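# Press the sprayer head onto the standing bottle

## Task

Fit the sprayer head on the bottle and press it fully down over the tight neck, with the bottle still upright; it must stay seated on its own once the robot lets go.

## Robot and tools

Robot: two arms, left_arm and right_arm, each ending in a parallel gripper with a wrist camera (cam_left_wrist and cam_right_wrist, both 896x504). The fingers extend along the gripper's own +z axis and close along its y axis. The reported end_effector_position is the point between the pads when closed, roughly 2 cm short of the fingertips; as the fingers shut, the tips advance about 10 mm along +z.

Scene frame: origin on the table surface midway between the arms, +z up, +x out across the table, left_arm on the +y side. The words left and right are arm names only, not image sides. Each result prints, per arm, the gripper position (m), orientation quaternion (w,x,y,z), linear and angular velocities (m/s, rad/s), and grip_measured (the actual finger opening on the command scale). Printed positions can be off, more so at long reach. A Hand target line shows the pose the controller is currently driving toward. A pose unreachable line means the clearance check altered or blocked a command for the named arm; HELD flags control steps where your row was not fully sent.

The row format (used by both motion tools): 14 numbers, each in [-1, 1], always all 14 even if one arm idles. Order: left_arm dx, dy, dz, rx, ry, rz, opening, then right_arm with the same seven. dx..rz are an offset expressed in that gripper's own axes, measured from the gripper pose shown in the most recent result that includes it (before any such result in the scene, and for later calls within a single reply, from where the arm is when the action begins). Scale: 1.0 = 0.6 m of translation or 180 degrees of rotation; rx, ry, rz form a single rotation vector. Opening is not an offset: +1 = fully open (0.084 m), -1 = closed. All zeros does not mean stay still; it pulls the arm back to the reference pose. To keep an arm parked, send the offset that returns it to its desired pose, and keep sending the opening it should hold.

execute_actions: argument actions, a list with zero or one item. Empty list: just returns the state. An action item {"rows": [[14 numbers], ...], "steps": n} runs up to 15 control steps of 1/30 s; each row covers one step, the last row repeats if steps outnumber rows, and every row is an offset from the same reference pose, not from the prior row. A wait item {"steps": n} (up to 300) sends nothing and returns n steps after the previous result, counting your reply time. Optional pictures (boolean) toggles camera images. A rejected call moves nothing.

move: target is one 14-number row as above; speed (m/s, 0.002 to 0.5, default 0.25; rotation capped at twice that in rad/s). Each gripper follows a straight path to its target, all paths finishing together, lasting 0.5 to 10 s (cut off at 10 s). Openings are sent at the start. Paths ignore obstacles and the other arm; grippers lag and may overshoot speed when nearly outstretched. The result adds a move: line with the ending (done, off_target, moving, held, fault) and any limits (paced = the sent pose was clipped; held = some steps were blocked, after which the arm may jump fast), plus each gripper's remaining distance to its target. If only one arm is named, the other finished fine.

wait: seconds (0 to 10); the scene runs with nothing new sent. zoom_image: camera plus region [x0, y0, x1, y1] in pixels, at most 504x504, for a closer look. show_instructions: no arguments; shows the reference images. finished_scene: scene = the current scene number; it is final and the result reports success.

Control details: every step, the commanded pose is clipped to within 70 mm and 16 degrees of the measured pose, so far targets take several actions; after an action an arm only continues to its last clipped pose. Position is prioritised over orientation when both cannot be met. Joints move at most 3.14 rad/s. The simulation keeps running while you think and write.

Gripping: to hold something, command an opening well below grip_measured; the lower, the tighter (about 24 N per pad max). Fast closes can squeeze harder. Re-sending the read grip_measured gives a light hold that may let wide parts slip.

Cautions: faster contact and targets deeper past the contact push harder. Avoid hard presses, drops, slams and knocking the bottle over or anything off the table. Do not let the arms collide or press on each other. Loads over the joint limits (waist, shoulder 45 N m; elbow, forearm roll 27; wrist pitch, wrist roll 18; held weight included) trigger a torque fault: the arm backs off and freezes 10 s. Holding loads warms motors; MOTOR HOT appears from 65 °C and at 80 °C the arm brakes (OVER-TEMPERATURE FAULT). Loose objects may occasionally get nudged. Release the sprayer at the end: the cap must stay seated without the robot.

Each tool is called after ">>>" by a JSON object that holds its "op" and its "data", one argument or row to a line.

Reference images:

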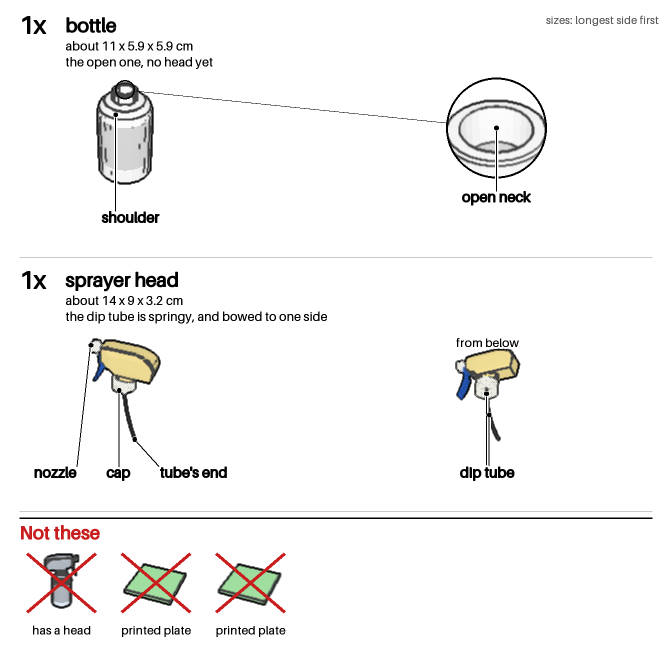

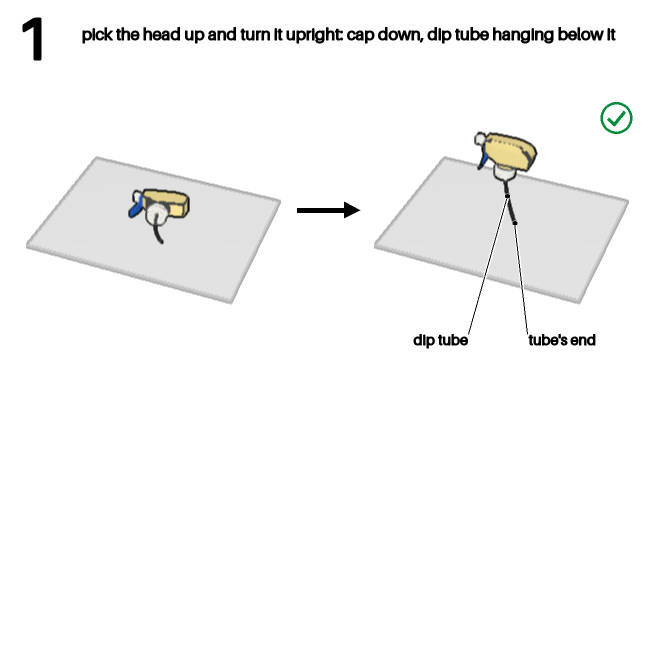

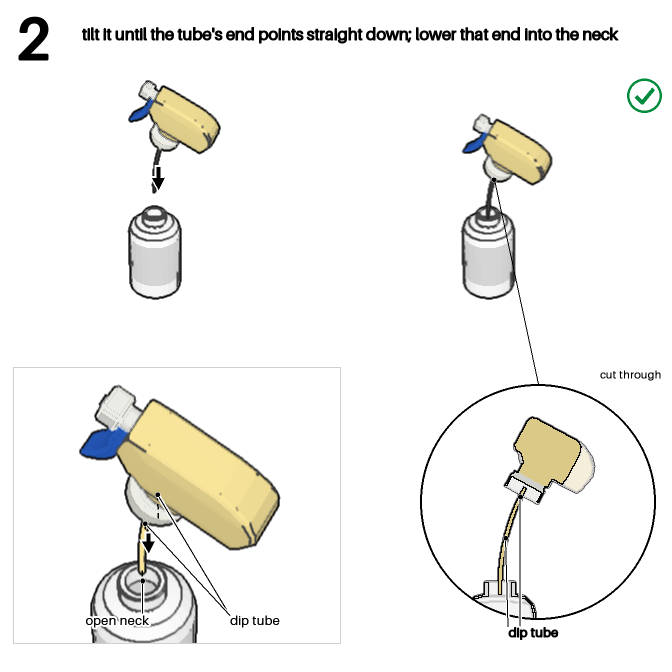

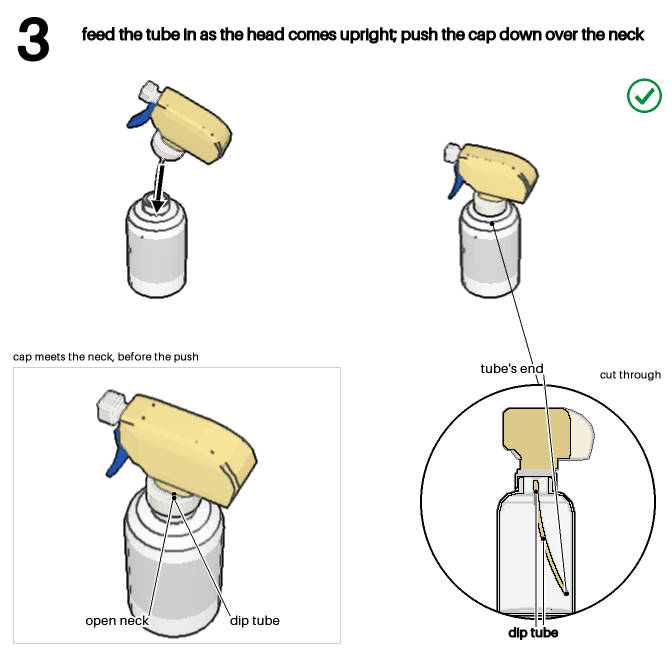

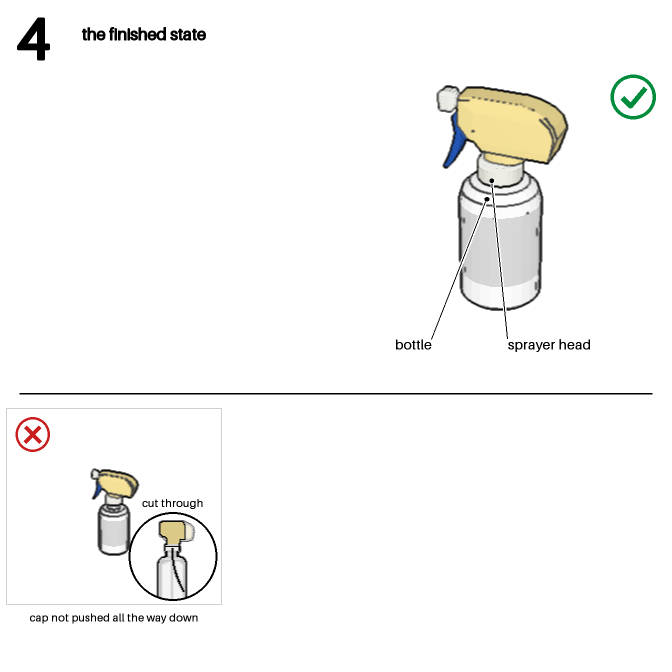

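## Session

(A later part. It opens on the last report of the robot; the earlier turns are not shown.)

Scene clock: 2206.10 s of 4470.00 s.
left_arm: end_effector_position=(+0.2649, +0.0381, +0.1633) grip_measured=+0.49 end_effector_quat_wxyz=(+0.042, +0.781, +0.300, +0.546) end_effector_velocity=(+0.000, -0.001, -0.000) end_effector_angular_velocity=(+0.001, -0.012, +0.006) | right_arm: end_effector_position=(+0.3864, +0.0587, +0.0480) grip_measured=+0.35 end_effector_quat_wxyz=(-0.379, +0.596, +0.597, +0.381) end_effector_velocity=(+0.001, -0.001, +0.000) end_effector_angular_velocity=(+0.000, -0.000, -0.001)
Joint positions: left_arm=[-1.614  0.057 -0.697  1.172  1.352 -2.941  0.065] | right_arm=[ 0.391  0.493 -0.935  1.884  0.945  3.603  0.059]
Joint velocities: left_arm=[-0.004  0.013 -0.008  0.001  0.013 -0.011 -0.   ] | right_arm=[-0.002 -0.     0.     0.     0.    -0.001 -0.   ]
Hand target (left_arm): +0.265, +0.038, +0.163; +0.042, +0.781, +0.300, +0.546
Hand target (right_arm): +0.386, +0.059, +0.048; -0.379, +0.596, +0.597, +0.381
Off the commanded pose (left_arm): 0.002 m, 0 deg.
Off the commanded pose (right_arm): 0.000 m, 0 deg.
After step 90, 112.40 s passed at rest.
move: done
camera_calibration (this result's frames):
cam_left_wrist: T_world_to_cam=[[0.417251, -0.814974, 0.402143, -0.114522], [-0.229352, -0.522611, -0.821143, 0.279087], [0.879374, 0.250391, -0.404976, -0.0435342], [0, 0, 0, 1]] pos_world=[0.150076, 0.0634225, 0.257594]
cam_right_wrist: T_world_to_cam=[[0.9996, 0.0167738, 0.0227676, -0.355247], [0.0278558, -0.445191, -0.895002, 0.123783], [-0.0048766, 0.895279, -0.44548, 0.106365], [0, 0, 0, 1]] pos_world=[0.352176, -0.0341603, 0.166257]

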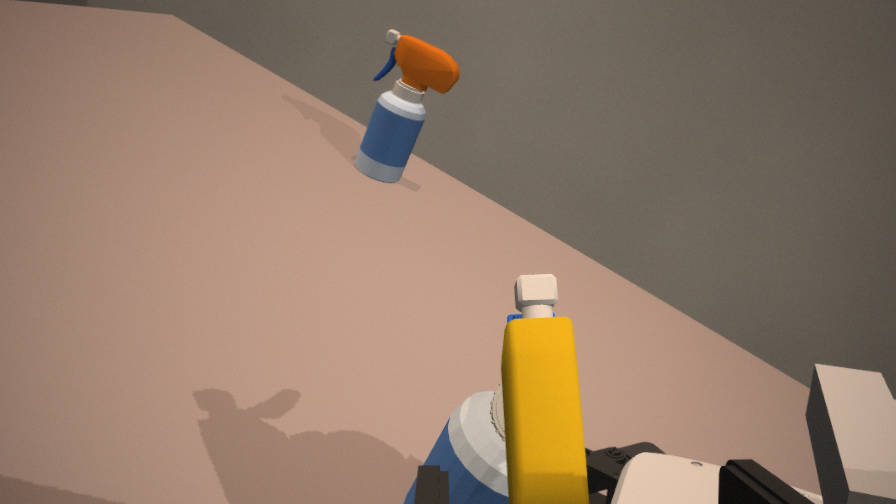

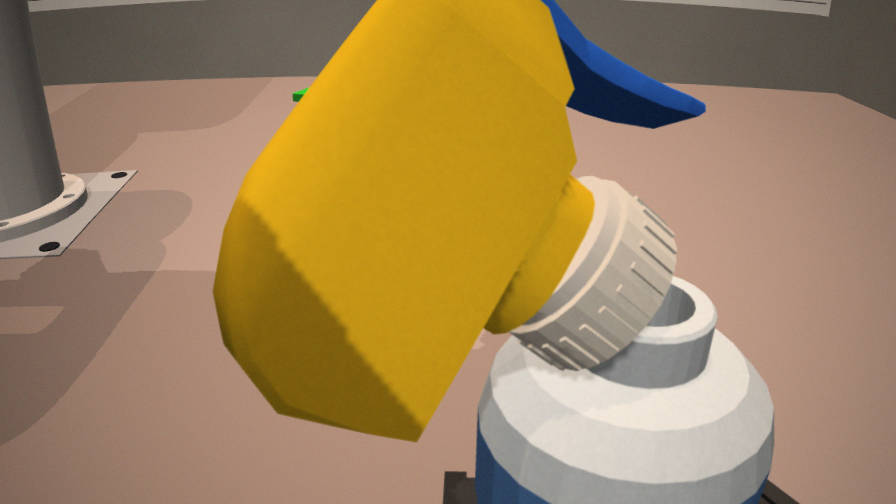

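>>> {"op": "move", "data": {
  "target": [0.002,0,0.11,0,0,-0.01,0.5, 0,0,0,0,0,0,-0.1],
  "speed": 0.06
}}

Scene clock: 2226.23 s of 4470.00 s.
left_arm: end_effector_position=(+0.3229, +0.0558, +0.1378) grip_measured=+0.49 end_effector_quat_wxyz=(+0.051, +0.776, +0.312, +0.545) end_effector_velocity=(+0.001, -0.000, -0.001) end_effector_angular_velocity=(-0.001, +0.001, -0.002) | right_arm: end_effector_position=(+0.3864, +0.0587, +0.0480) grip_measured=+0.35 end_effector_quat_wxyz=(-0.379, +0.596, +0.597, +0.381) end_effector_velocity=(+0.000, -0.000, -0.000) end_effector_angular_velocity=(-0.000, -0.002, -0.000)
Joint positions: left_arm=[-1.431  0.108 -0.672  1.335  1.229 -3.014  0.065] | right_arm=[ 0.391  0.493 -0.935  1.884  0.945  3.603  0.059]
Joint velocities: left_arm=[ 0.005  0.002  0.     0.006 -0.006 -0.002  0.   ] | right_arm=[-0.001  0.    -0.     0.001 -0.    -0.002  0.   ]
Hand target (left_arm): +0.323, +0.056, +0.138; +0.051, +0.776, +0.312, +0.545
Hand target (right_arm): +0.386, +0.059, +0.048; -0.379, +0.596, +0.597, +0.381
Off the commanded pose (left_arm): 0.000 m, 0 deg.
Off the commanded pose (right_arm): 0.000 m, 0 deg.
After step 90, 15.67 s passed at rest.
move: done
camera_calibration (this result's frames):
cam_left_wrist: T_world_to_cam=[[0.42378, -0.798357, 0.427829, -0.120608], [-0.216083, -0.547812, -0.808214, 0.276023], [0.879613, 0.250058, -0.404663, -0.109366], [0, 0, 0, 1]] pos_world=[0.206955, 0.0822679, 0.230429]
cam_right_wrist: T_world_to_cam=[[0.9996, 0.0167737, 0.0227676, -0.355247], [0.0278556, -0.445191, -0.895002, 0.123783], [-0.00487655, 0.895279, -0.44548, 0.106365], [0, 0, 0, 1]] pos_world=[0.352176, -0.0341603, 0.166257]

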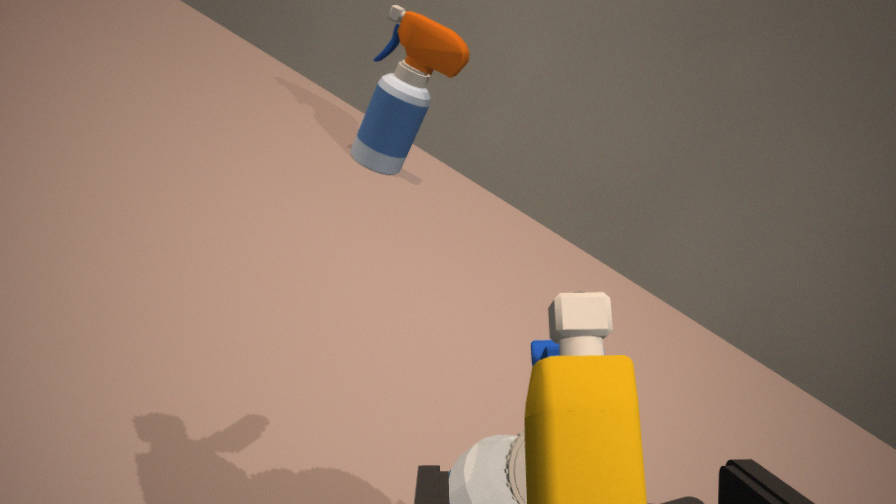

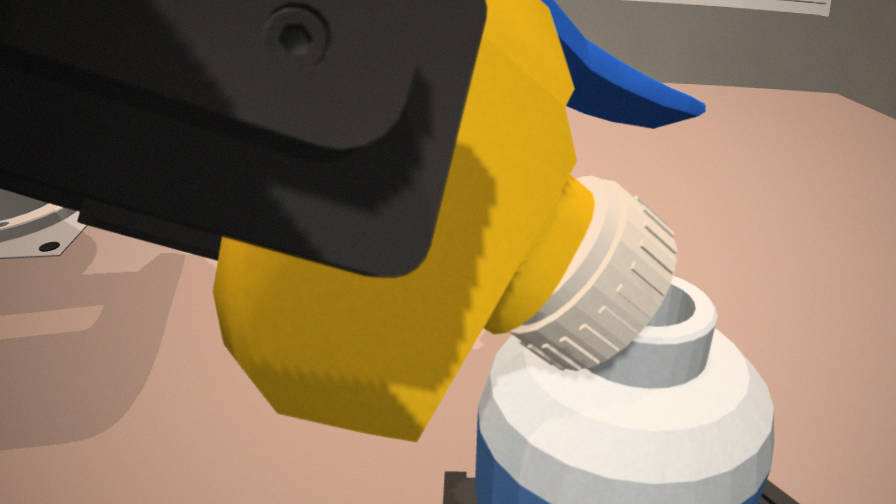

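>>> {"op": "move", "data": {
  "target": [0,0,0.046,0,0,0,0.5, 0,0,0,0,0,0,-0.1],
  "speed": 0.04
}}

Scene clock: 2260.07 s of 4470.00 s.
left_arm: end_effector_position=(+0.3469, +0.0629, +0.1268) grip_measured=+0.49 end_effector_quat_wxyz=(+0.051, +0.776, +0.312, +0.545) end_effector_velocity=(+0.002, +0.000, -0.000) end_effector_angular_velocity=(-0.001, -0.001, -0.000) | right_arm: end_effector_position=(+0.3864, +0.0587, +0.0480) grip_measured=+0.35 end_effector_quat_wxyz=(-0.379, +0.596, +0.597, +0.381) end_effector_velocity=(+0.000, -0.000, -0.000) end_effector_angular_velocity=(-0.000, +0.000, -0.001)
Joint positions: left_arm=[-1.355  0.142 -0.677  1.408  1.184 -3.036  0.065] | right_arm=[ 0.391  0.493 -0.935  1.884  0.945  3.603  0.059]
Joint velocities: left_arm=[ 0.006  0.003 -0.002  0.006 -0.003 -0.001 -0.   ] | right_arm=[-0.001 -0.     0.    -0.    -0.     0.    -0.   ]
Hand target (left_arm): +0.347, +0.063, +0.127; +0.051, +0.776, +0.312, +0.545
Hand target (right_arm): +0.386, +0.059, +0.048; -0.379, +0.596, +0.597, +0.381
Off the commanded pose (left_arm): 0.000 m, 0 deg.
Off the commanded pose (right_arm): 0.000 m, 0 deg.
After step 90, 29.83 s passed at rest.
move: done
camera_calibration (this result's frames):
cam_left_wrist: T_world_to_cam=[[0.423691, -0.798384, 0.427866, -0.120376], [-0.21614, -0.547824, -0.808191, 0.276209], [0.879642, 0.249944, -0.404671, -0.136745], [0, 0, 0, 1]] pos_world=[0.230989, 0.0893862, 0.219398]
cam_right_wrist: T_world_to_cam=[[0.9996, 0.0167737, 0.0227675, -0.355247], [0.0278556, -0.445191, -0.895002, 0.123783], [-0.00487662, 0.895279, -0.44548, 0.106365], [0, 0, 0, 1]] pos_world=[0.352176, -0.0341603, 0.166257]

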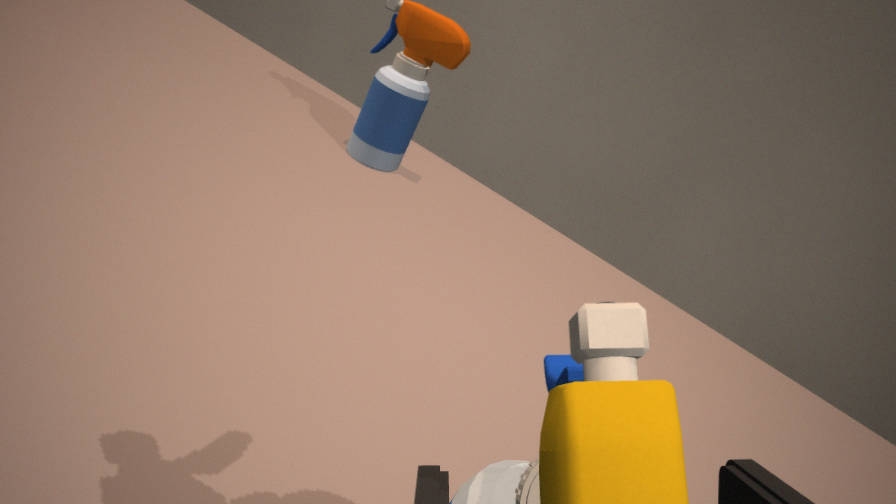

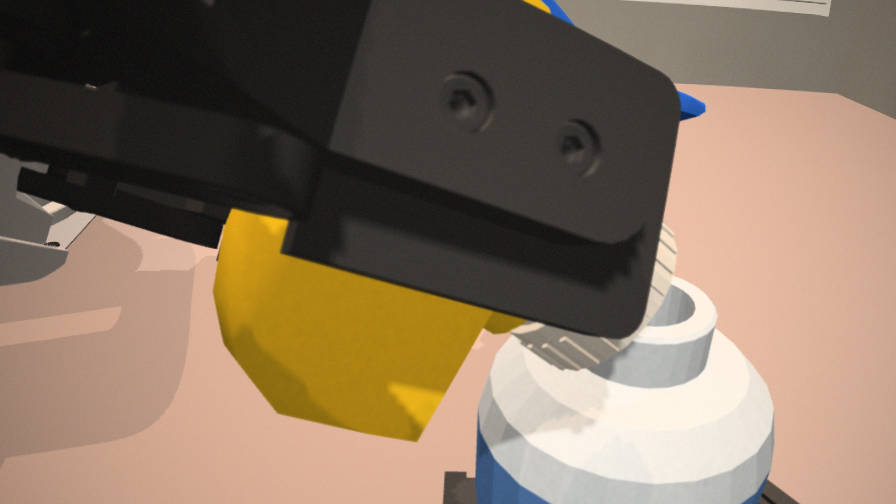

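>>> {"op": "execute_actions", "data": {
  "actions": [
    {"rows":[[0,-0.005,0,0,0,0,0.35,0,0,0,0,0,0,-0.1],[0,-0.005,0,0,0,0,0.2,0,0,0,0,0,0,-0.1],[0,-0.005,0,0,0,0,0.1,0,0,0,0,0,0,-0.1],[0,-0.005,0,0,0,0,0.0,0,0,0,0,0,0,-0.1],[0,-0.005,0,0,0,0,-0.08,0,0,0,0,0,0,-0.1],[0,-0.005,0,0,0,0,-0.15,0,0,0,0,0,0,-0.1],[0,-0.005,0,0,0,0,-0.2,0,0,0,0,0,0,-0.1],[0,-0.005,0,0,0,0,-0.25,0,0,0,0,0,0,-0.1],[0,-0.005,0,0,0,0,-0.3,0,0,0,0,0,0,-0.1],[0,-0.005,0,0,0,0,-0.35,0,0,0,0,0,0,-0.1],[0,-0.005,0,0,0,0,-0.42,0,0,0,0,0,0,-0.1],[0,-0.005,0,0,0,0,-0.5,0,0,0,0,0,0,-0.1],[0,-0.005,0,0,0,0,-0.6,0,0,0,0,0,0,-0.1]],"steps":15}
  ]
}}

>>> {"op": "wait", "data": {
  "seconds": 0.7
}}

Scene clock: 2271.73 s of 4470.00 s.
left_arm: end_effector_position=(+0.3457, +0.0651, +0.1257) grip_measured=-0.40 end_effector_quat_wxyz=(+0.051, +0.776, +0.312, +0.545) end_effector_velocity=(-0.000, +0.000, -0.001) end_effector_angular_velocity=(+0.001, +0.001, -0.001) | right_arm: end_effector_position=(+0.3864, +0.0587, +0.0480) grip_measured=+0.35 end_effector_quat_wxyz=(-0.379, +0.596, +0.597, +0.381) end_effector_velocity=(-0.002, +0.000, -0.001) end_effector_angular_velocity=(-0.000, +0.001, +0.003)
Joint positions: left_arm=[-1.355  0.139 -0.669  1.409  1.184 -3.042  0.027] | right_arm=[ 0.391  0.493 -0.935  1.884  0.945  3.603  0.059]
Joint velocities: left_arm=[-0.     0.     0.001  0.    -0.001  0.     0.   ] | right_arm=[ 0.002  0.     0.002  0.     0.001 -0.001  0.   ]
Hand target (left_arm): +0.346, +0.065, +0.126; +0.051, +0.776, +0.312, +0.545
Hand target (right_arm): +0.386, +0.059, +0.048; -0.379, +0.596, +0.597, +0.381
Off the commanded pose (left_arm): 0.000 m, 0 deg.
Off the commanded pose (right_arm): 0.000 m, 0 deg.
Steps of this call (steps 1 to 90: nothing new was sent; then 8.17 s passed at rest; steps 91 to 105: all 15 steps of this action). Readings (end_effector_position):
91: left_arm (+0.3471, +0.0630, +0.1267) | right_arm (+0.3864, +0.0587, +0.0480)
92: left_arm (+0.3469, +0.0633, +0.1266) | right_arm (+0.3864, +0.0587, +0.0480)
94: left_arm (+0.3463, +0.0642, +0.1260) | right_arm (+0.3864, +0.0587, +0.0480)
98: left_arm (+0.3457, +0.0651, +0.1256) | right_arm (+0.3864, +0.0587, +0.0480)
105: the state above
camera_calibration (this result's frames):
cam_left_wrist: T_world_to_cam=[[0.423548, -0.798234, 0.428287, -0.117632], [-0.215891, -0.548113, -0.808061, 0.276233], [0.879772, 0.249789, -0.404484, -0.136758], [0, 0, 0, 1]] pos_world=[0.229775, 0.0916701, 0.218277]
cam_right_wrist: T_world_to_cam=[[0.999597, 0.0168949, 0.022825, -0.355226], [0.0279609, -0.445173, -0.895008, 0.123759], [-0.00496002, 0.895285, -0.445466, 0.106377], [0, 0, 0, 1]] pos_world=[0.35215, -0.0341418, 0.16626]

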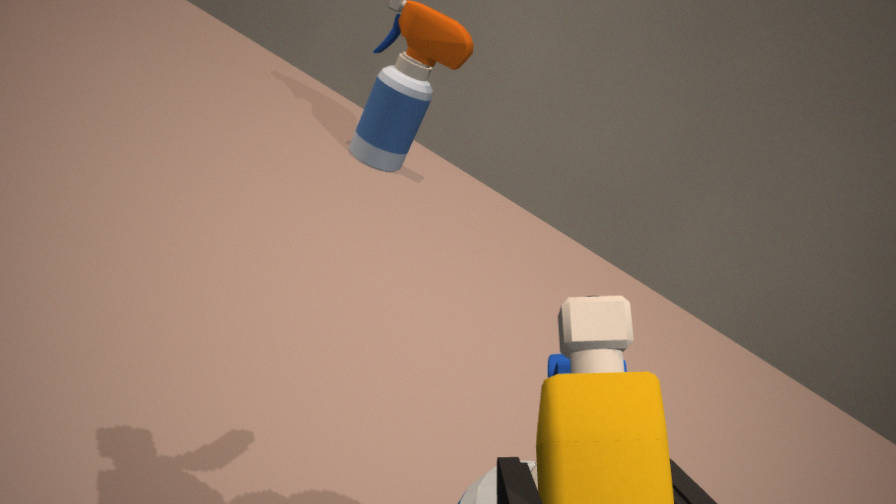

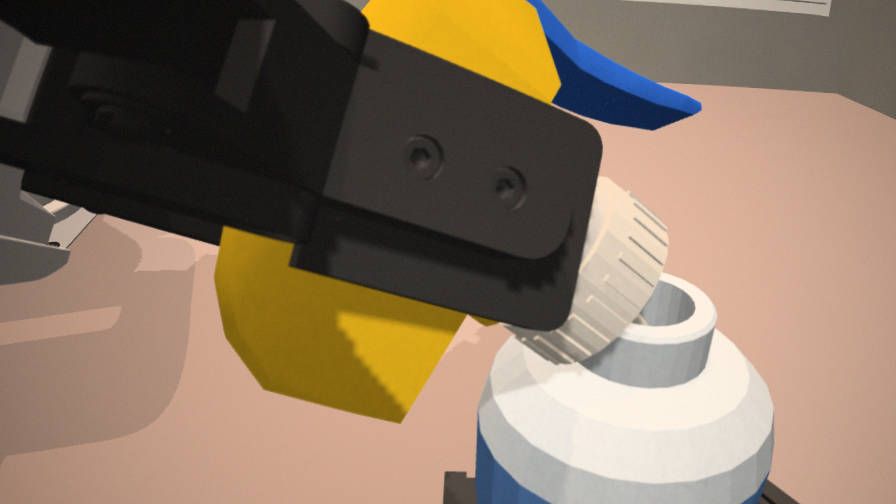

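Scene clock: 2272.43 s of 4470.00 s.
left_arm: end_effector_position=(+0.3456, +0.0652, +0.1256) grip_measured=-0.40 end_effector_quat_wxyz=(+0.051, +0.776, +0.312, +0.545) end_effector_velocity=(+0.000, -0.000, +0.000) end_effector_angular_velocity=(+0.001, -0.000, -0.001) | right_arm: end_effector_position=(+0.3864, +0.0587, +0.0480) grip_measured=+0.35 end_effector_quat_wxyz=(-0.379, +0.596, +0.597, +0.381) end_effector_velocity=(+0.000, -0.001, -0.001) end_effector_angular_velocity=(-0.001, +0.001, -0.002)
Joint positions: left_arm=[-1.355  0.139 -0.668  1.409  1.184 -3.042  0.027] | right_arm=[ 0.391  0.493 -0.935  1.884  0.945  3.603  0.059]
Joint velocities: left_arm=[-0.     0.001 -0.001  0.001  0.     0.001  0.   ] | right_arm=[-0.001  0.     0.001  0.    -0.001 -0.    -0.   ]
Hand target (left_arm): +0.346, +0.065, +0.126; +0.051, +0.776, +0.312, +0.545
Hand target (right_arm): +0.386, +0.059, +0.048; -0.379, +0.596, +0.597, +0.381
Off the commanded pose (left_arm): 0.000 m, 0 deg.
Off the commanded pose (right_arm): 0.000 m, 0 deg.
Steps of this call (steps 1 to 21: nothing new was sent). Readings (end_effector_position):
1: left_arm (+0.3457, +0.0651, +0.1257) | right_arm (+0.3864, +0.0587, +0.0480)
2: left_arm (+0.3457, +0.0651, +0.1257) | right_arm (+0.3864, +0.0587, +0.0480)
4: left_arm (+0.3457, +0.0652, +0.1257) | right_arm (+0.3864, +0.0587, +0.0480)
8: left_arm (+0.3457, +0.0652, +0.1256) | right_arm (+0.3864, +0.0587, +0.0480)
21: the state above
camera_calibration (this result's frames):
cam_left_wrist: T_world_to_cam=[[0.423628, -0.798356, 0.42798, -0.117431], [-0.21609, -0.547896, -0.808155, 0.276226], [0.879684, 0.249875, -0.404621, -0.136721], [0, 0, 0, 1]] pos_world=[0.229708, 0.0917541, 0.218172]
cam_right_wrist: T_world_to_cam=[[0.999599, 0.0168234, 0.0227586, -0.355231], [0.0278696, -0.445167, -0.895014, 0.123787], [-0.00492575, 0.895289, -0.445458, 0.106367], [0, 0, 0, 1]] pos_world=[0.352163, -0.0341468, 0.166258]

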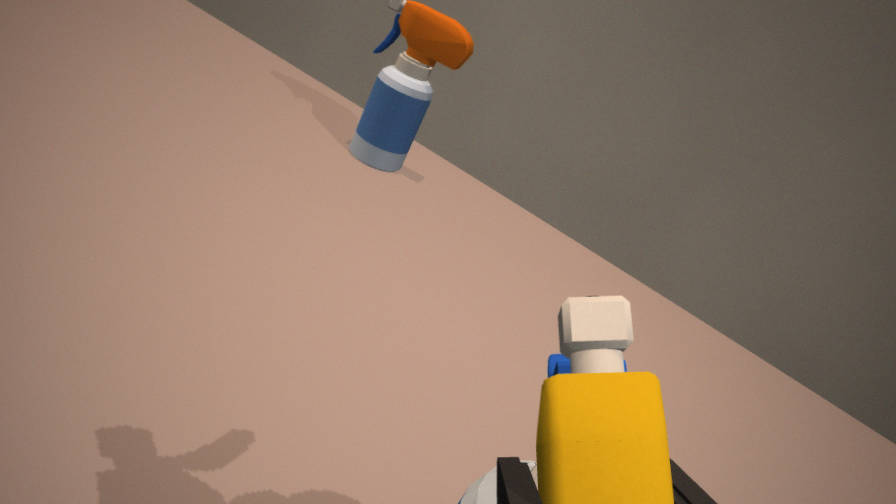

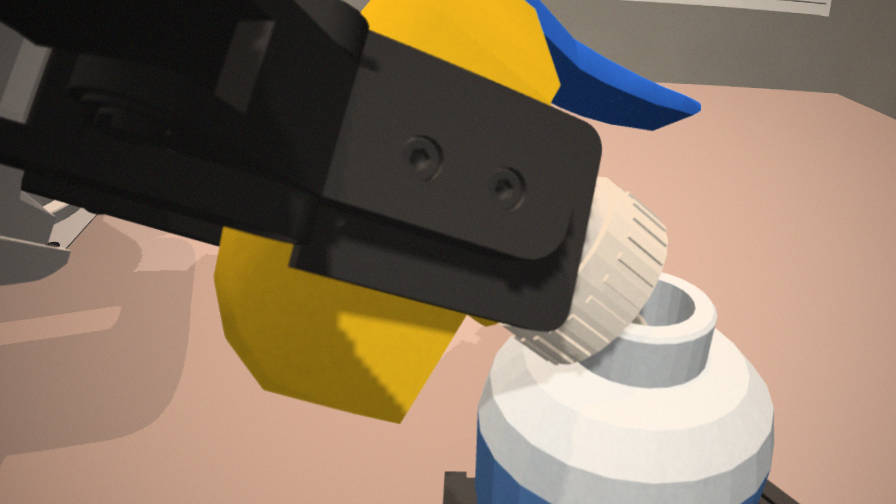

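>>> {"op": "move", "data": {
  "target": [0.0162,0.0086,-0.0081,0,0,0,-0.7, 0,0,0,0,0,0,-0.1],
  "speed": 0.03
}}

>>> {"op": "move", "data": {
  "target": [0.0312,0.0328,0.0082,0.0826,-0.1276,0.0113,-0.7, 0,0,0,0,0,0,-0.1],
  "speed": 0.1
}}

Scene clock: 2373.10 s of 4470.00 s.
left_arm: end_effector_position=(+0.3456, +0.0652, +0.1374) grip_measured=-0.40 end_effector_quat_wxyz=(+0.051, +0.776, +0.312, +0.545) end_effector_velocity=(+0.000, +0.001, +0.001) end_effector_angular_velocity=(+0.002, +0.001, +0.002) | right_arm: end_effector_position=(+0.3865, +0.0586, +0.0480) grip_measured=+0.35 end_effector_quat_wxyz=(-0.379, +0.596, +0.597, +0.381) end_effector_velocity=(+0.000, +0.000, -0.000) end_effector_angular_velocity=(-0.001, -0.002, +0.000)
Joint positions: left_arm=[-1.357  0.104 -0.664  1.396  1.19  -3.009  0.027] | right_arm=[ 0.391  0.493 -0.935  1.884  0.945  3.603  0.059]
Joint velocities: left_arm=[ 0.001 -0.004  0.002 -0.002  0.001  0.005 -0.   ] | right_arm=[ 0.    -0.    -0.    -0.    -0.001 -0.001  0.   ]
Hand target (left_arm): +0.346, +0.065, +0.138; +0.051, +0.776, +0.312, +0.545
Hand target (right_arm): +0.386, +0.059, +0.048; -0.379, +0.596, +0.597, +0.381
Off the commanded pose (left_arm): 0.000 m, 0 deg.
Off the commanded pose (right_arm): 0.000 m, 0 deg.
After step 90, 96.90 s passed at rest.
move: done
camera_calibration (this result's frames):
cam_left_wrist: T_world_to_cam=[[0.423718, -0.798386, 0.427834, -0.122535], [-0.21616, -0.54781, -0.808195, 0.285749], [0.879624, 0.249966, -0.404696, -0.131892], [0, 0, 0, 1]] pos_world=[0.229703, 0.0916745, 0.229989]
cam_right_wrist: T_world_to_cam=[[0.999601, 0.0166525, 0.0228214, -0.355301], [0.0278501, -0.445234, -0.894981, 0.123775], [-0.00474279, 0.895259, -0.44552, 0.106341], [0, 0, 0, 1]] pos_world=[0.352217, -0.0341776, 0.166262]

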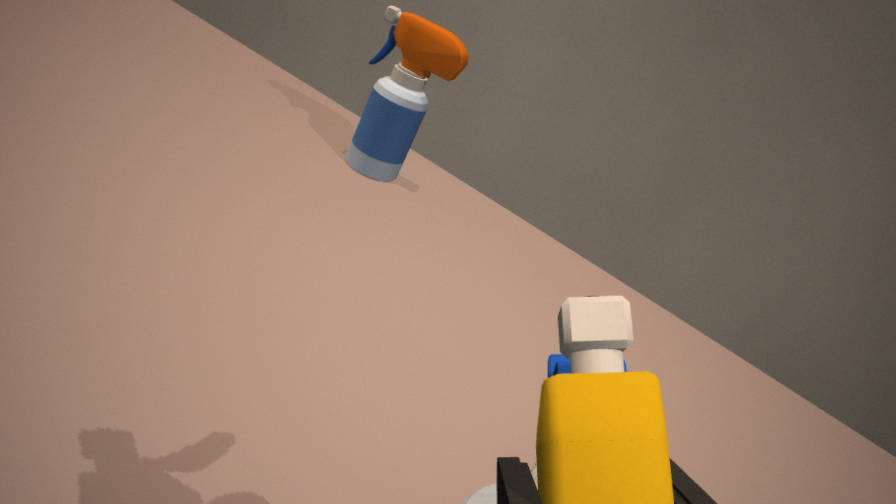

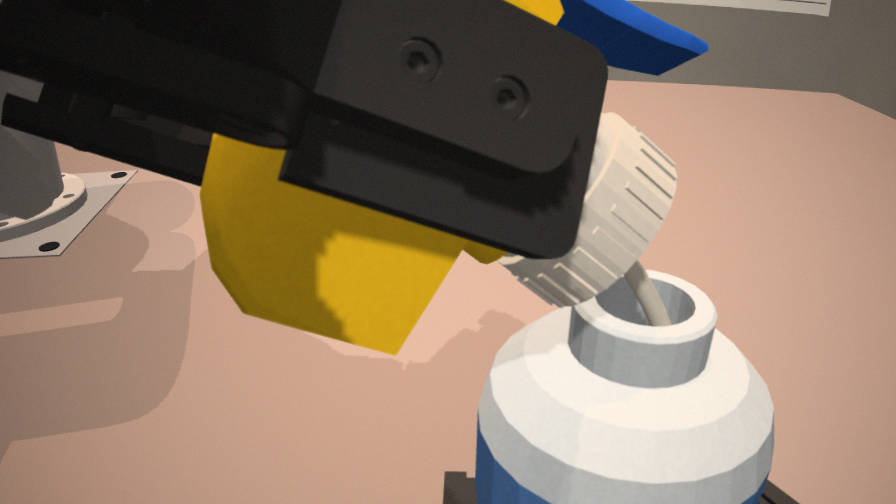

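Scene clock: 2375.87 s of 4470.00 s.
left_arm: end_effector_position=(+0.3622, +0.0612, +0.1584) grip_measured=-0.40 end_effector_quat_wxyz=(+0.002, +0.875, +0.349, +0.336) end_effector_velocity=(-0.000, +0.001, -0.001) end_effector_angular_velocity=(+0.003, +0.013, +0.002) | right_arm: end_effector_position=(+0.3865, +0.0586, +0.0480) grip_measured=+0.35 end_effector_quat_wxyz=(-0.379, +0.596, +0.597, +0.381) end_effector_velocity=(-0.000, +0.001, +0.000) end_effector_angular_velocity=(-0.001, +0.000, +0.001)
Joint positions: left_arm=[-1.119 -0.052 -0.754  0.927  0.883 -2.378  0.027] | right_arm=[ 0.391  0.493 -0.935  1.884  0.945  3.603  0.059]
Joint velocities: left_arm=[ 0.005  0.001 -0.002 -0.017 -0.001  0.019  0.   ] | right_arm=[ 0.002 -0.    -0.    -0.    -0.001  0.001  0.   ]
Hand target (left_arm): +0.362, +0.061, +0.158; +0.002, +0.875, +0.349, +0.336
Hand target (right_arm): +0.386, +0.059, +0.048; -0.379, +0.596, +0.597, +0.381
Off the commanded pose (left_arm): 0.001 m, 0 deg.
Off the commanded pose (right_arm): 0.000 m, 0 deg.
move: done
camera_calibration (this result's frames):
cam_left_wrist: T_world_to_cam=[[0.608481, -0.753901, 0.247761, -0.182786], [-0.531646, -0.619059, -0.57803, 0.386313], [0.589155, 0.219999, -0.777494, 0.0291097], [0, 0, 0, 1]] pos_world=[0.299453, 0.0949441, 0.29122]
cam_right_wrist: T_world_to_cam=[[0.999601, 0.0166537, 0.0228221, -0.355301], [0.0278513, -0.445233, -0.894981, 0.123775], [-0.00474355, 0.89526, -0.445519, 0.106341], [0, 0, 0, 1]] pos_world=[0.352216, -0.0341772, 0.166262]

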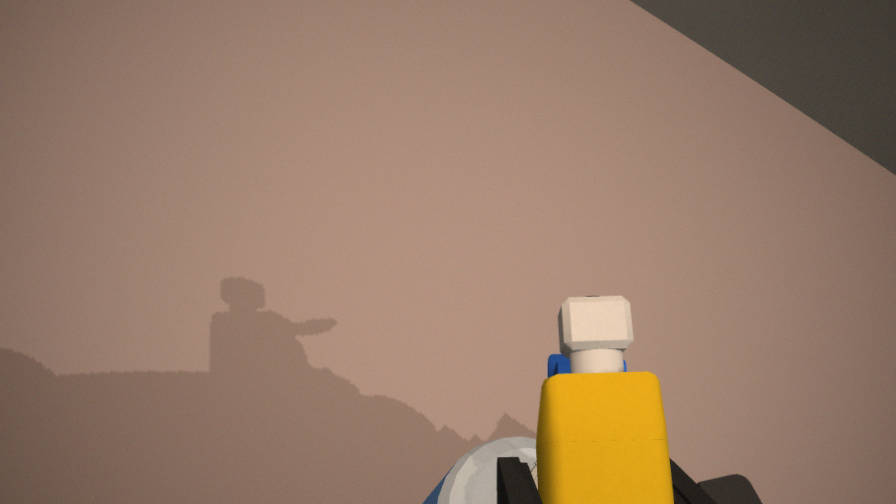

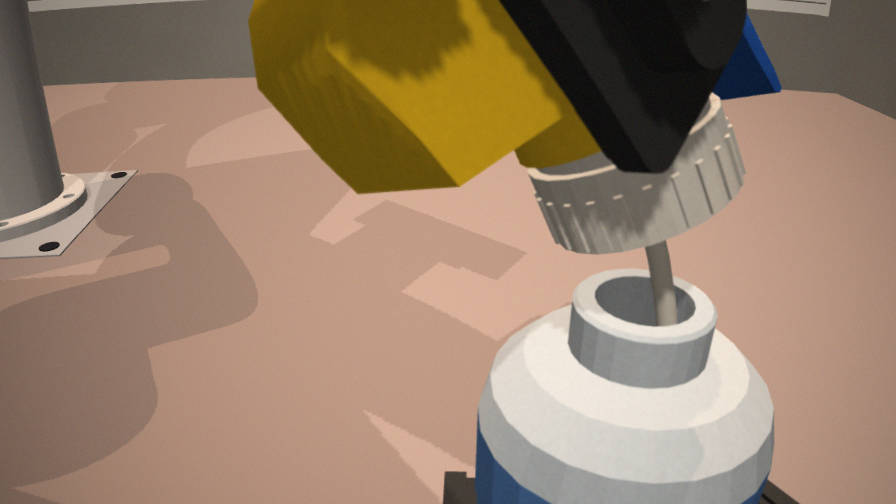

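>>> {"op": "zoom_image", "data": {
  "camera": "cam_right_wrist",
  "region": [500,80,800,400]
}}

Region (500, 80, 800, 400) of cam_right_wrist's 896x504 image, scaled by 1.575, with more detail than that image has; it fills the left 472 columns of this view, and the rest is white.

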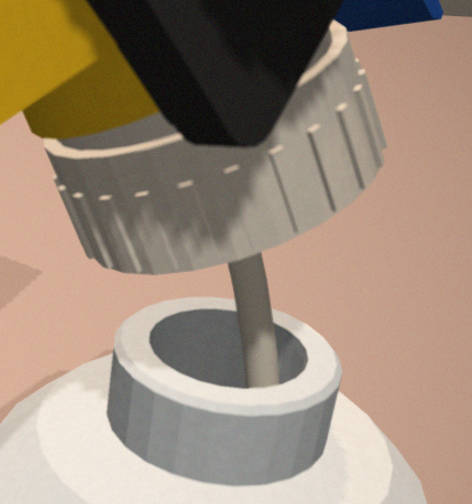

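>>> {"op": "move", "data": {
  "target": [0.0174,0.0227,0.0189,0.0823,-0.1276,0.0130,-0.7, 0,0,0,0,0,0,-0.1],
  "speed": 0.1
}}

Scene clock: 2425.57 s of 4470.00 s.
left_arm: end_effector_position=(+0.3822, +0.0600, +0.1587) grip_measured=-0.40 end_effector_quat_wxyz=(-0.048, +0.924, +0.364, +0.108) end_effector_velocity=(-0.001, -0.000, -0.000) end_effector_angular_velocity=(+0.000, +0.011, -0.002) | right_arm: end_effector_position=(+0.3865, +0.0586, +0.0480) grip_measured=+0.35 end_effector_quat_wxyz=(-0.379, +0.596, +0.597, +0.381) end_effector_velocity=(+0.001, -0.000, +0.000) end_effector_angular_velocity=(-0.000, -0.001, -0.000)
Joint positions: left_arm=[-0.931  0.058 -0.991  0.29   0.956 -1.71   0.027] | right_arm=[ 0.391  0.493 -0.935  1.884  0.945  3.603  0.059]
Joint velocities: left_arm=[ 0.001  0.005 -0.008 -0.012  0.009  0.013 -0.   ] | right_arm=[-0.001  0.    -0.     0.    -0.    -0.001 -0.   ]
Hand target (left_arm): +0.382, +0.060, +0.159; -0.048, +0.924, +0.364, +0.107
Hand target (right_arm): +0.386, +0.059, +0.048; -0.379, +0.596, +0.597, +0.381
Off the commanded pose (left_arm): 0.001 m, 0 deg.
Off the commanded pose (right_arm): 0.000 m, 0 deg.
After step 90, 43.97 s passed at rest.
move: done
camera_calibration (this result's frames):
cam_left_wrist: T_world_to_cam=[[0.68563, -0.72795, -0.000304604, -0.187676], [-0.709356, -0.668023, -0.224854, 0.411148], [0.163479, 0.154383, -0.974393, 0.21571], [0, 0, 0, 1]] pos_world=[0.385063, 0.104736, 0.302577]
cam_right_wrist: T_world_to_cam=[[0.999601, 0.0166601, 0.0228137, -0.355296], [0.0278466, -0.445233, -0.894982, 0.123775], [-0.00475304, 0.89526, -0.445519, 0.106347], [0, 0, 0, 1]] pos_world=[0.352212, -0.03418, 0.166262]

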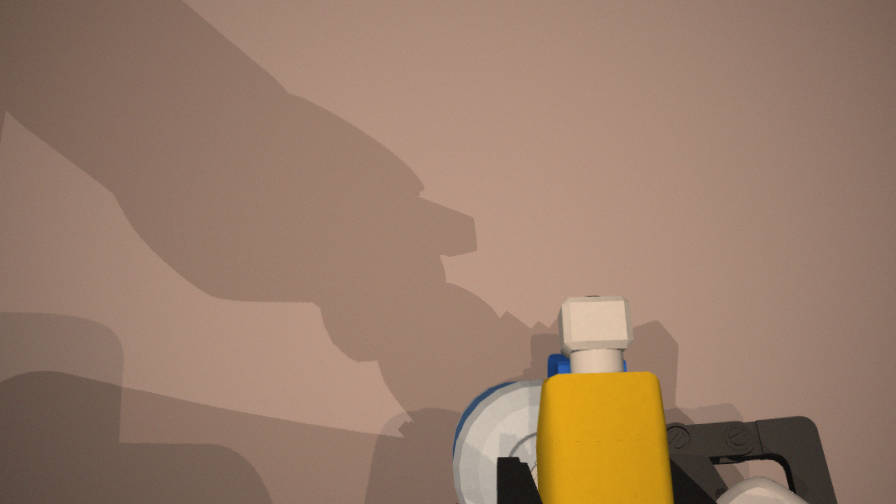

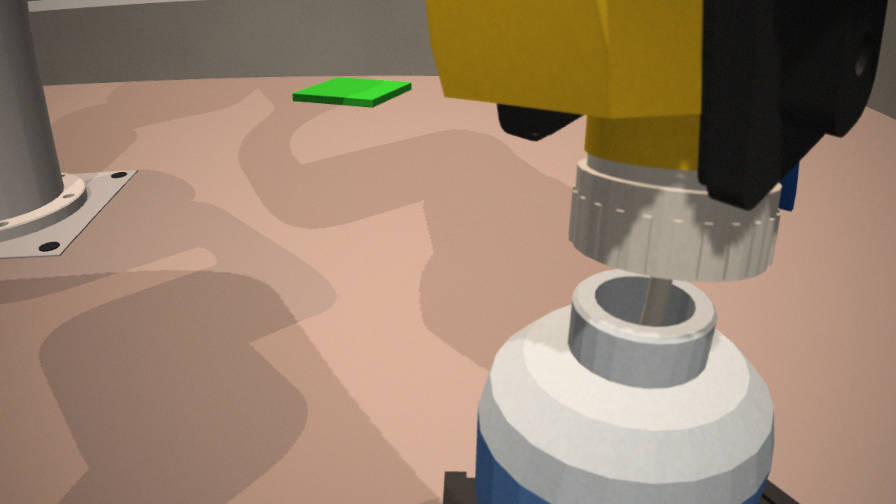

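>>> {"op": "zoom_image", "data": {
  "camera": "cam_right_wrist",
  "region": [540,130,820,410]
}}

Region (540, 130, 820, 410) of cam_right_wrist's 896x504 image, scaled by 1.800, with more detail than that image has.

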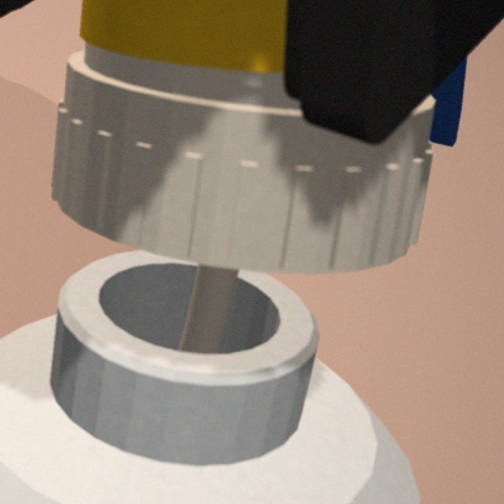

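>>> {"op": "move", "data": {
  "target": [0.0084,-0.0008,0.0019,0.0421,0.0058,0.0097,-0.7, 0,0,0,0,0,0,-0.1],
  "speed": 0.05
}}

>>> {"op": "zoom_image", "data": {
  "camera": "cam_right_wrist",
  "region": [540,130,820,410]
}}

Scene clock: 2497.43 s of 4470.00 s.
left_arm: end_effector_position=(+0.3856, +0.0638, +0.1588) grip_measured=-0.40 end_effector_quat_wxyz=(-0.113, +0.923, +0.355, +0.091) end_effector_velocity=(+0.001, +0.000, +0.001) end_effector_angular_velocity=(+0.008, +0.005, +0.004) | right_arm: end_effector_position=(+0.3865, +0.0586, +0.0480) grip_measured=+0.35 end_effector_quat_wxyz=(-0.379, +0.596, +0.597, +0.381) end_effector_velocity=(-0.000, +0.001, +0.000) end_effector_angular_velocity=(+0.001, -0.001, +0.001)
Joint positions: left_arm=[-0.938  0.155 -1.132  0.284  1.132 -1.673  0.027] | right_arm=[ 0.391  0.493 -0.935  1.884  0.945  3.603  0.059]
Joint velocities: left_arm=[ 0.001  0.008 -0.014 -0.     0.016  0.001  0.   ] | right_arm=[ 0.001 -0.    -0.001  0.001  0.    -0.001 -0.   ]
Hand target (left_arm): +0.386, +0.064, +0.159; -0.114, +0.923, +0.355, +0.091
Hand target (right_arm): +0.386, +0.059, +0.048; -0.379, +0.596, +0.597, +0.381
Off the commanded pose (left_arm): 0.000 m, 0 deg.
Off the commanded pose (right_arm): 0.000 m, 0 deg.
After step 90, 67.23 s passed at rest.
move: done
camera_calibration (this result's frames):
cam_left_wrist: T_world_to_cam=[[0.68111, -0.719712, -0.134553, -0.16464], [-0.727023, -0.643016, -0.240765, 0.423926], [0.0867619, 0.261811, -0.961212, 0.23532], [0, 0, 0, 1]] pos_world=[0.399925, 0.0924887, 0.306106]
cam_right_wrist: T_world_to_cam=[[0.999601, 0.0166622, 0.0228164, -0.355296], [0.0278499, -0.44523, -0.894983, 0.123776], [-0.00475383, 0.895261, -0.445516, 0.106345], [0, 0, 0, 1]] pos_world=[0.352213, -0.0341782, 0.166262]

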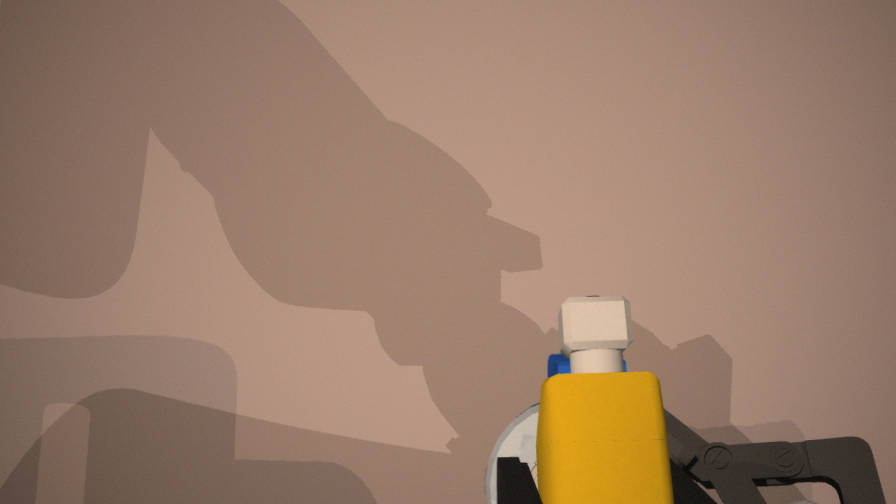

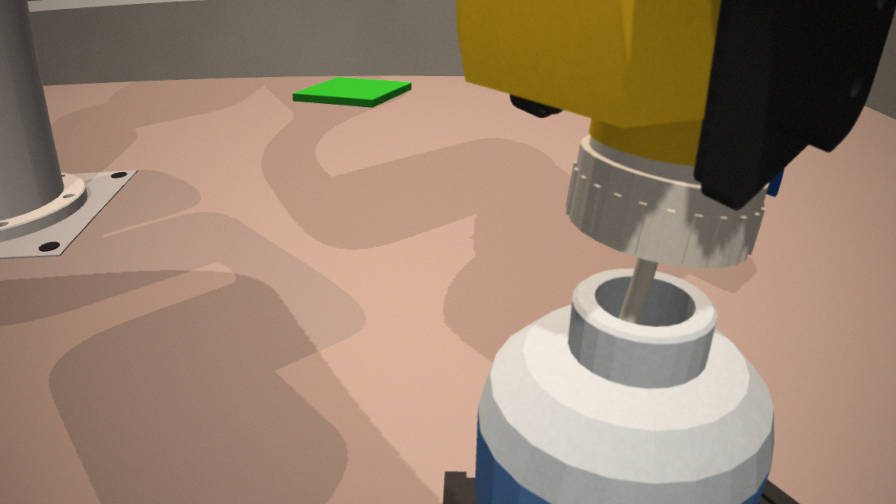

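Region (540, 130, 820, 410) of cam_right_wrist's 896x504 image, scaled by 1.800, with more detail than that image has.

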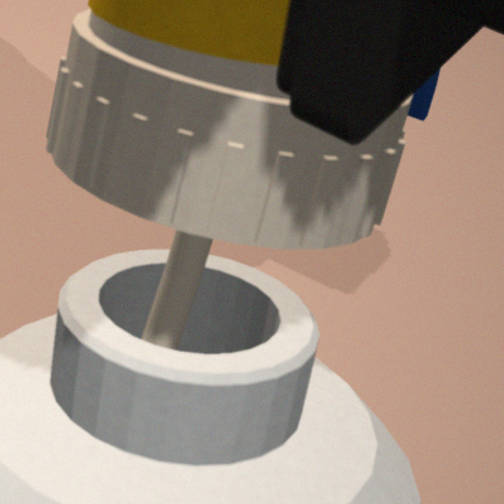

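>>> {"op": "move", "data": {
  "target": [-0.0020,0.0011,0.0080,0,0,0,-0.7, 0,0,0,0,0,0,-0.1],
  "speed": 0.03
}}

>>> {"op": "zoom_image", "data": {
  "camera": "cam_right_wrist",
  "region": [540,130,820,410]
}}

Scene clock: 2570.27 s of 4470.00 s.
left_arm: end_effector_position=(+0.3856, +0.0639, +0.1539) grip_measured=-0.40 end_effector_quat_wxyz=(-0.113, +0.923, +0.355, +0.091) end_effector_velocity=(+0.000, -0.001, -0.000) end_effector_angular_velocity=(-0.003, -0.002, -0.002) | right_arm: end_effector_position=(+0.3865, +0.0586, +0.0480) grip_measured=+0.35 end_effector_quat_wxyz=(-0.379, +0.596, +0.597, +0.381) end_effector_velocity=(-0.001, -0.000, -0.000) end_effector_angular_velocity=(-0.001, -0.001, +0.002)
Joint positions: left_arm=[-0.937  0.161 -1.126  0.286  1.12  -1.676  0.027] | right_arm=[ 0.391  0.493 -0.935  1.884  0.945  3.603  0.059]
Joint velocities: left_arm=[-0.     0.001  0.001  0.    -0.005  0.     0.   ] | right_arm=[ 0.    -0.001  0.001 -0.001  0.    -0.001  0.   ]
Hand target (left_arm): +0.386, +0.064, +0.154; -0.113, +0.923, +0.355, +0.091
Hand target (right_arm): +0.386, +0.059, +0.048; -0.379, +0.596, +0.597, +0.381
Off the commanded pose (left_arm): 0.000 m, 0 deg.
Off the commanded pose (right_arm): 0.000 m, 0 deg.
After step 90, 69.13 s passed at rest.
move: done
camera_calibration (this result's frames):
cam_left_wrist: T_world_to_cam=[[0.681095, -0.719705, -0.134665, -0.165215], [-0.727045, -0.642991, -0.240765, 0.422794], [0.0866914, 0.261891, -0.961196, 0.230624], [0, 0, 0, 1]] pos_world=[0.399924, 0.0925484, 0.30122]
cam_right_wrist: T_world_to_cam=[[0.999601, 0.0166618, 0.0228152, -0.355296], [0.0278487, -0.445231, -0.894982, 0.123775], [-0.004754, 0.895261, -0.445518, 0.106346], [0, 0, 0, 1]] pos_world=[0.352213, -0.0341787, 0.166262]

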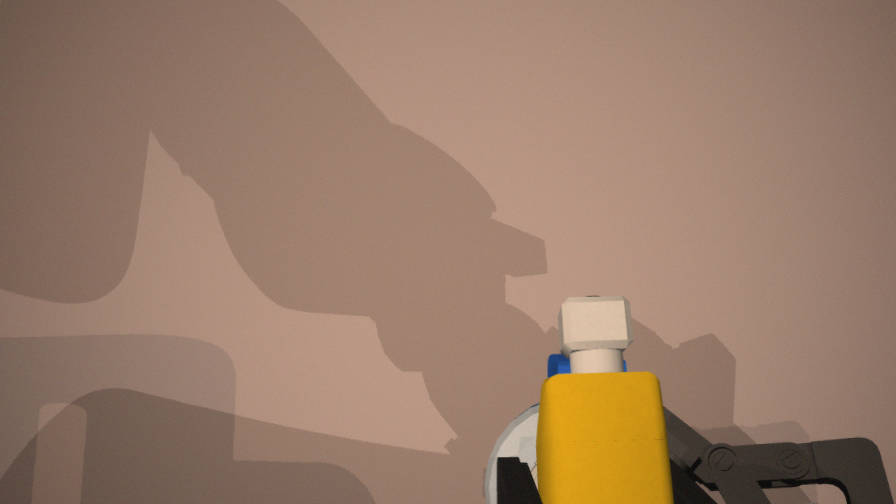

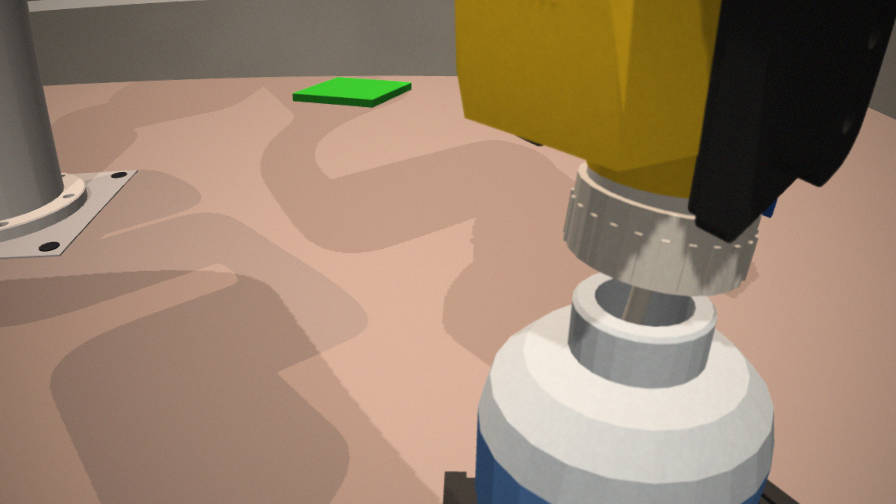

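Region (540, 130, 820, 410) of cam_right_wrist's 896x504 image, scaled by 1.800, with more detail than that image has.

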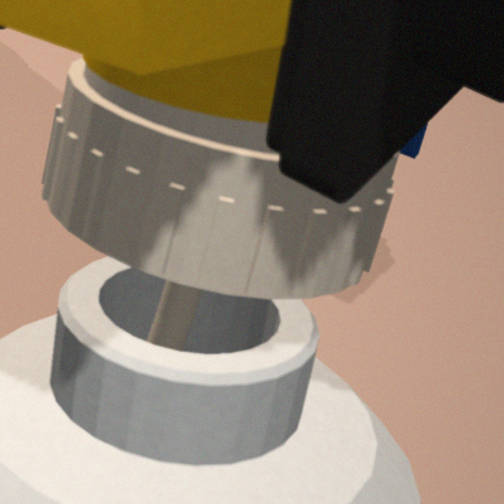

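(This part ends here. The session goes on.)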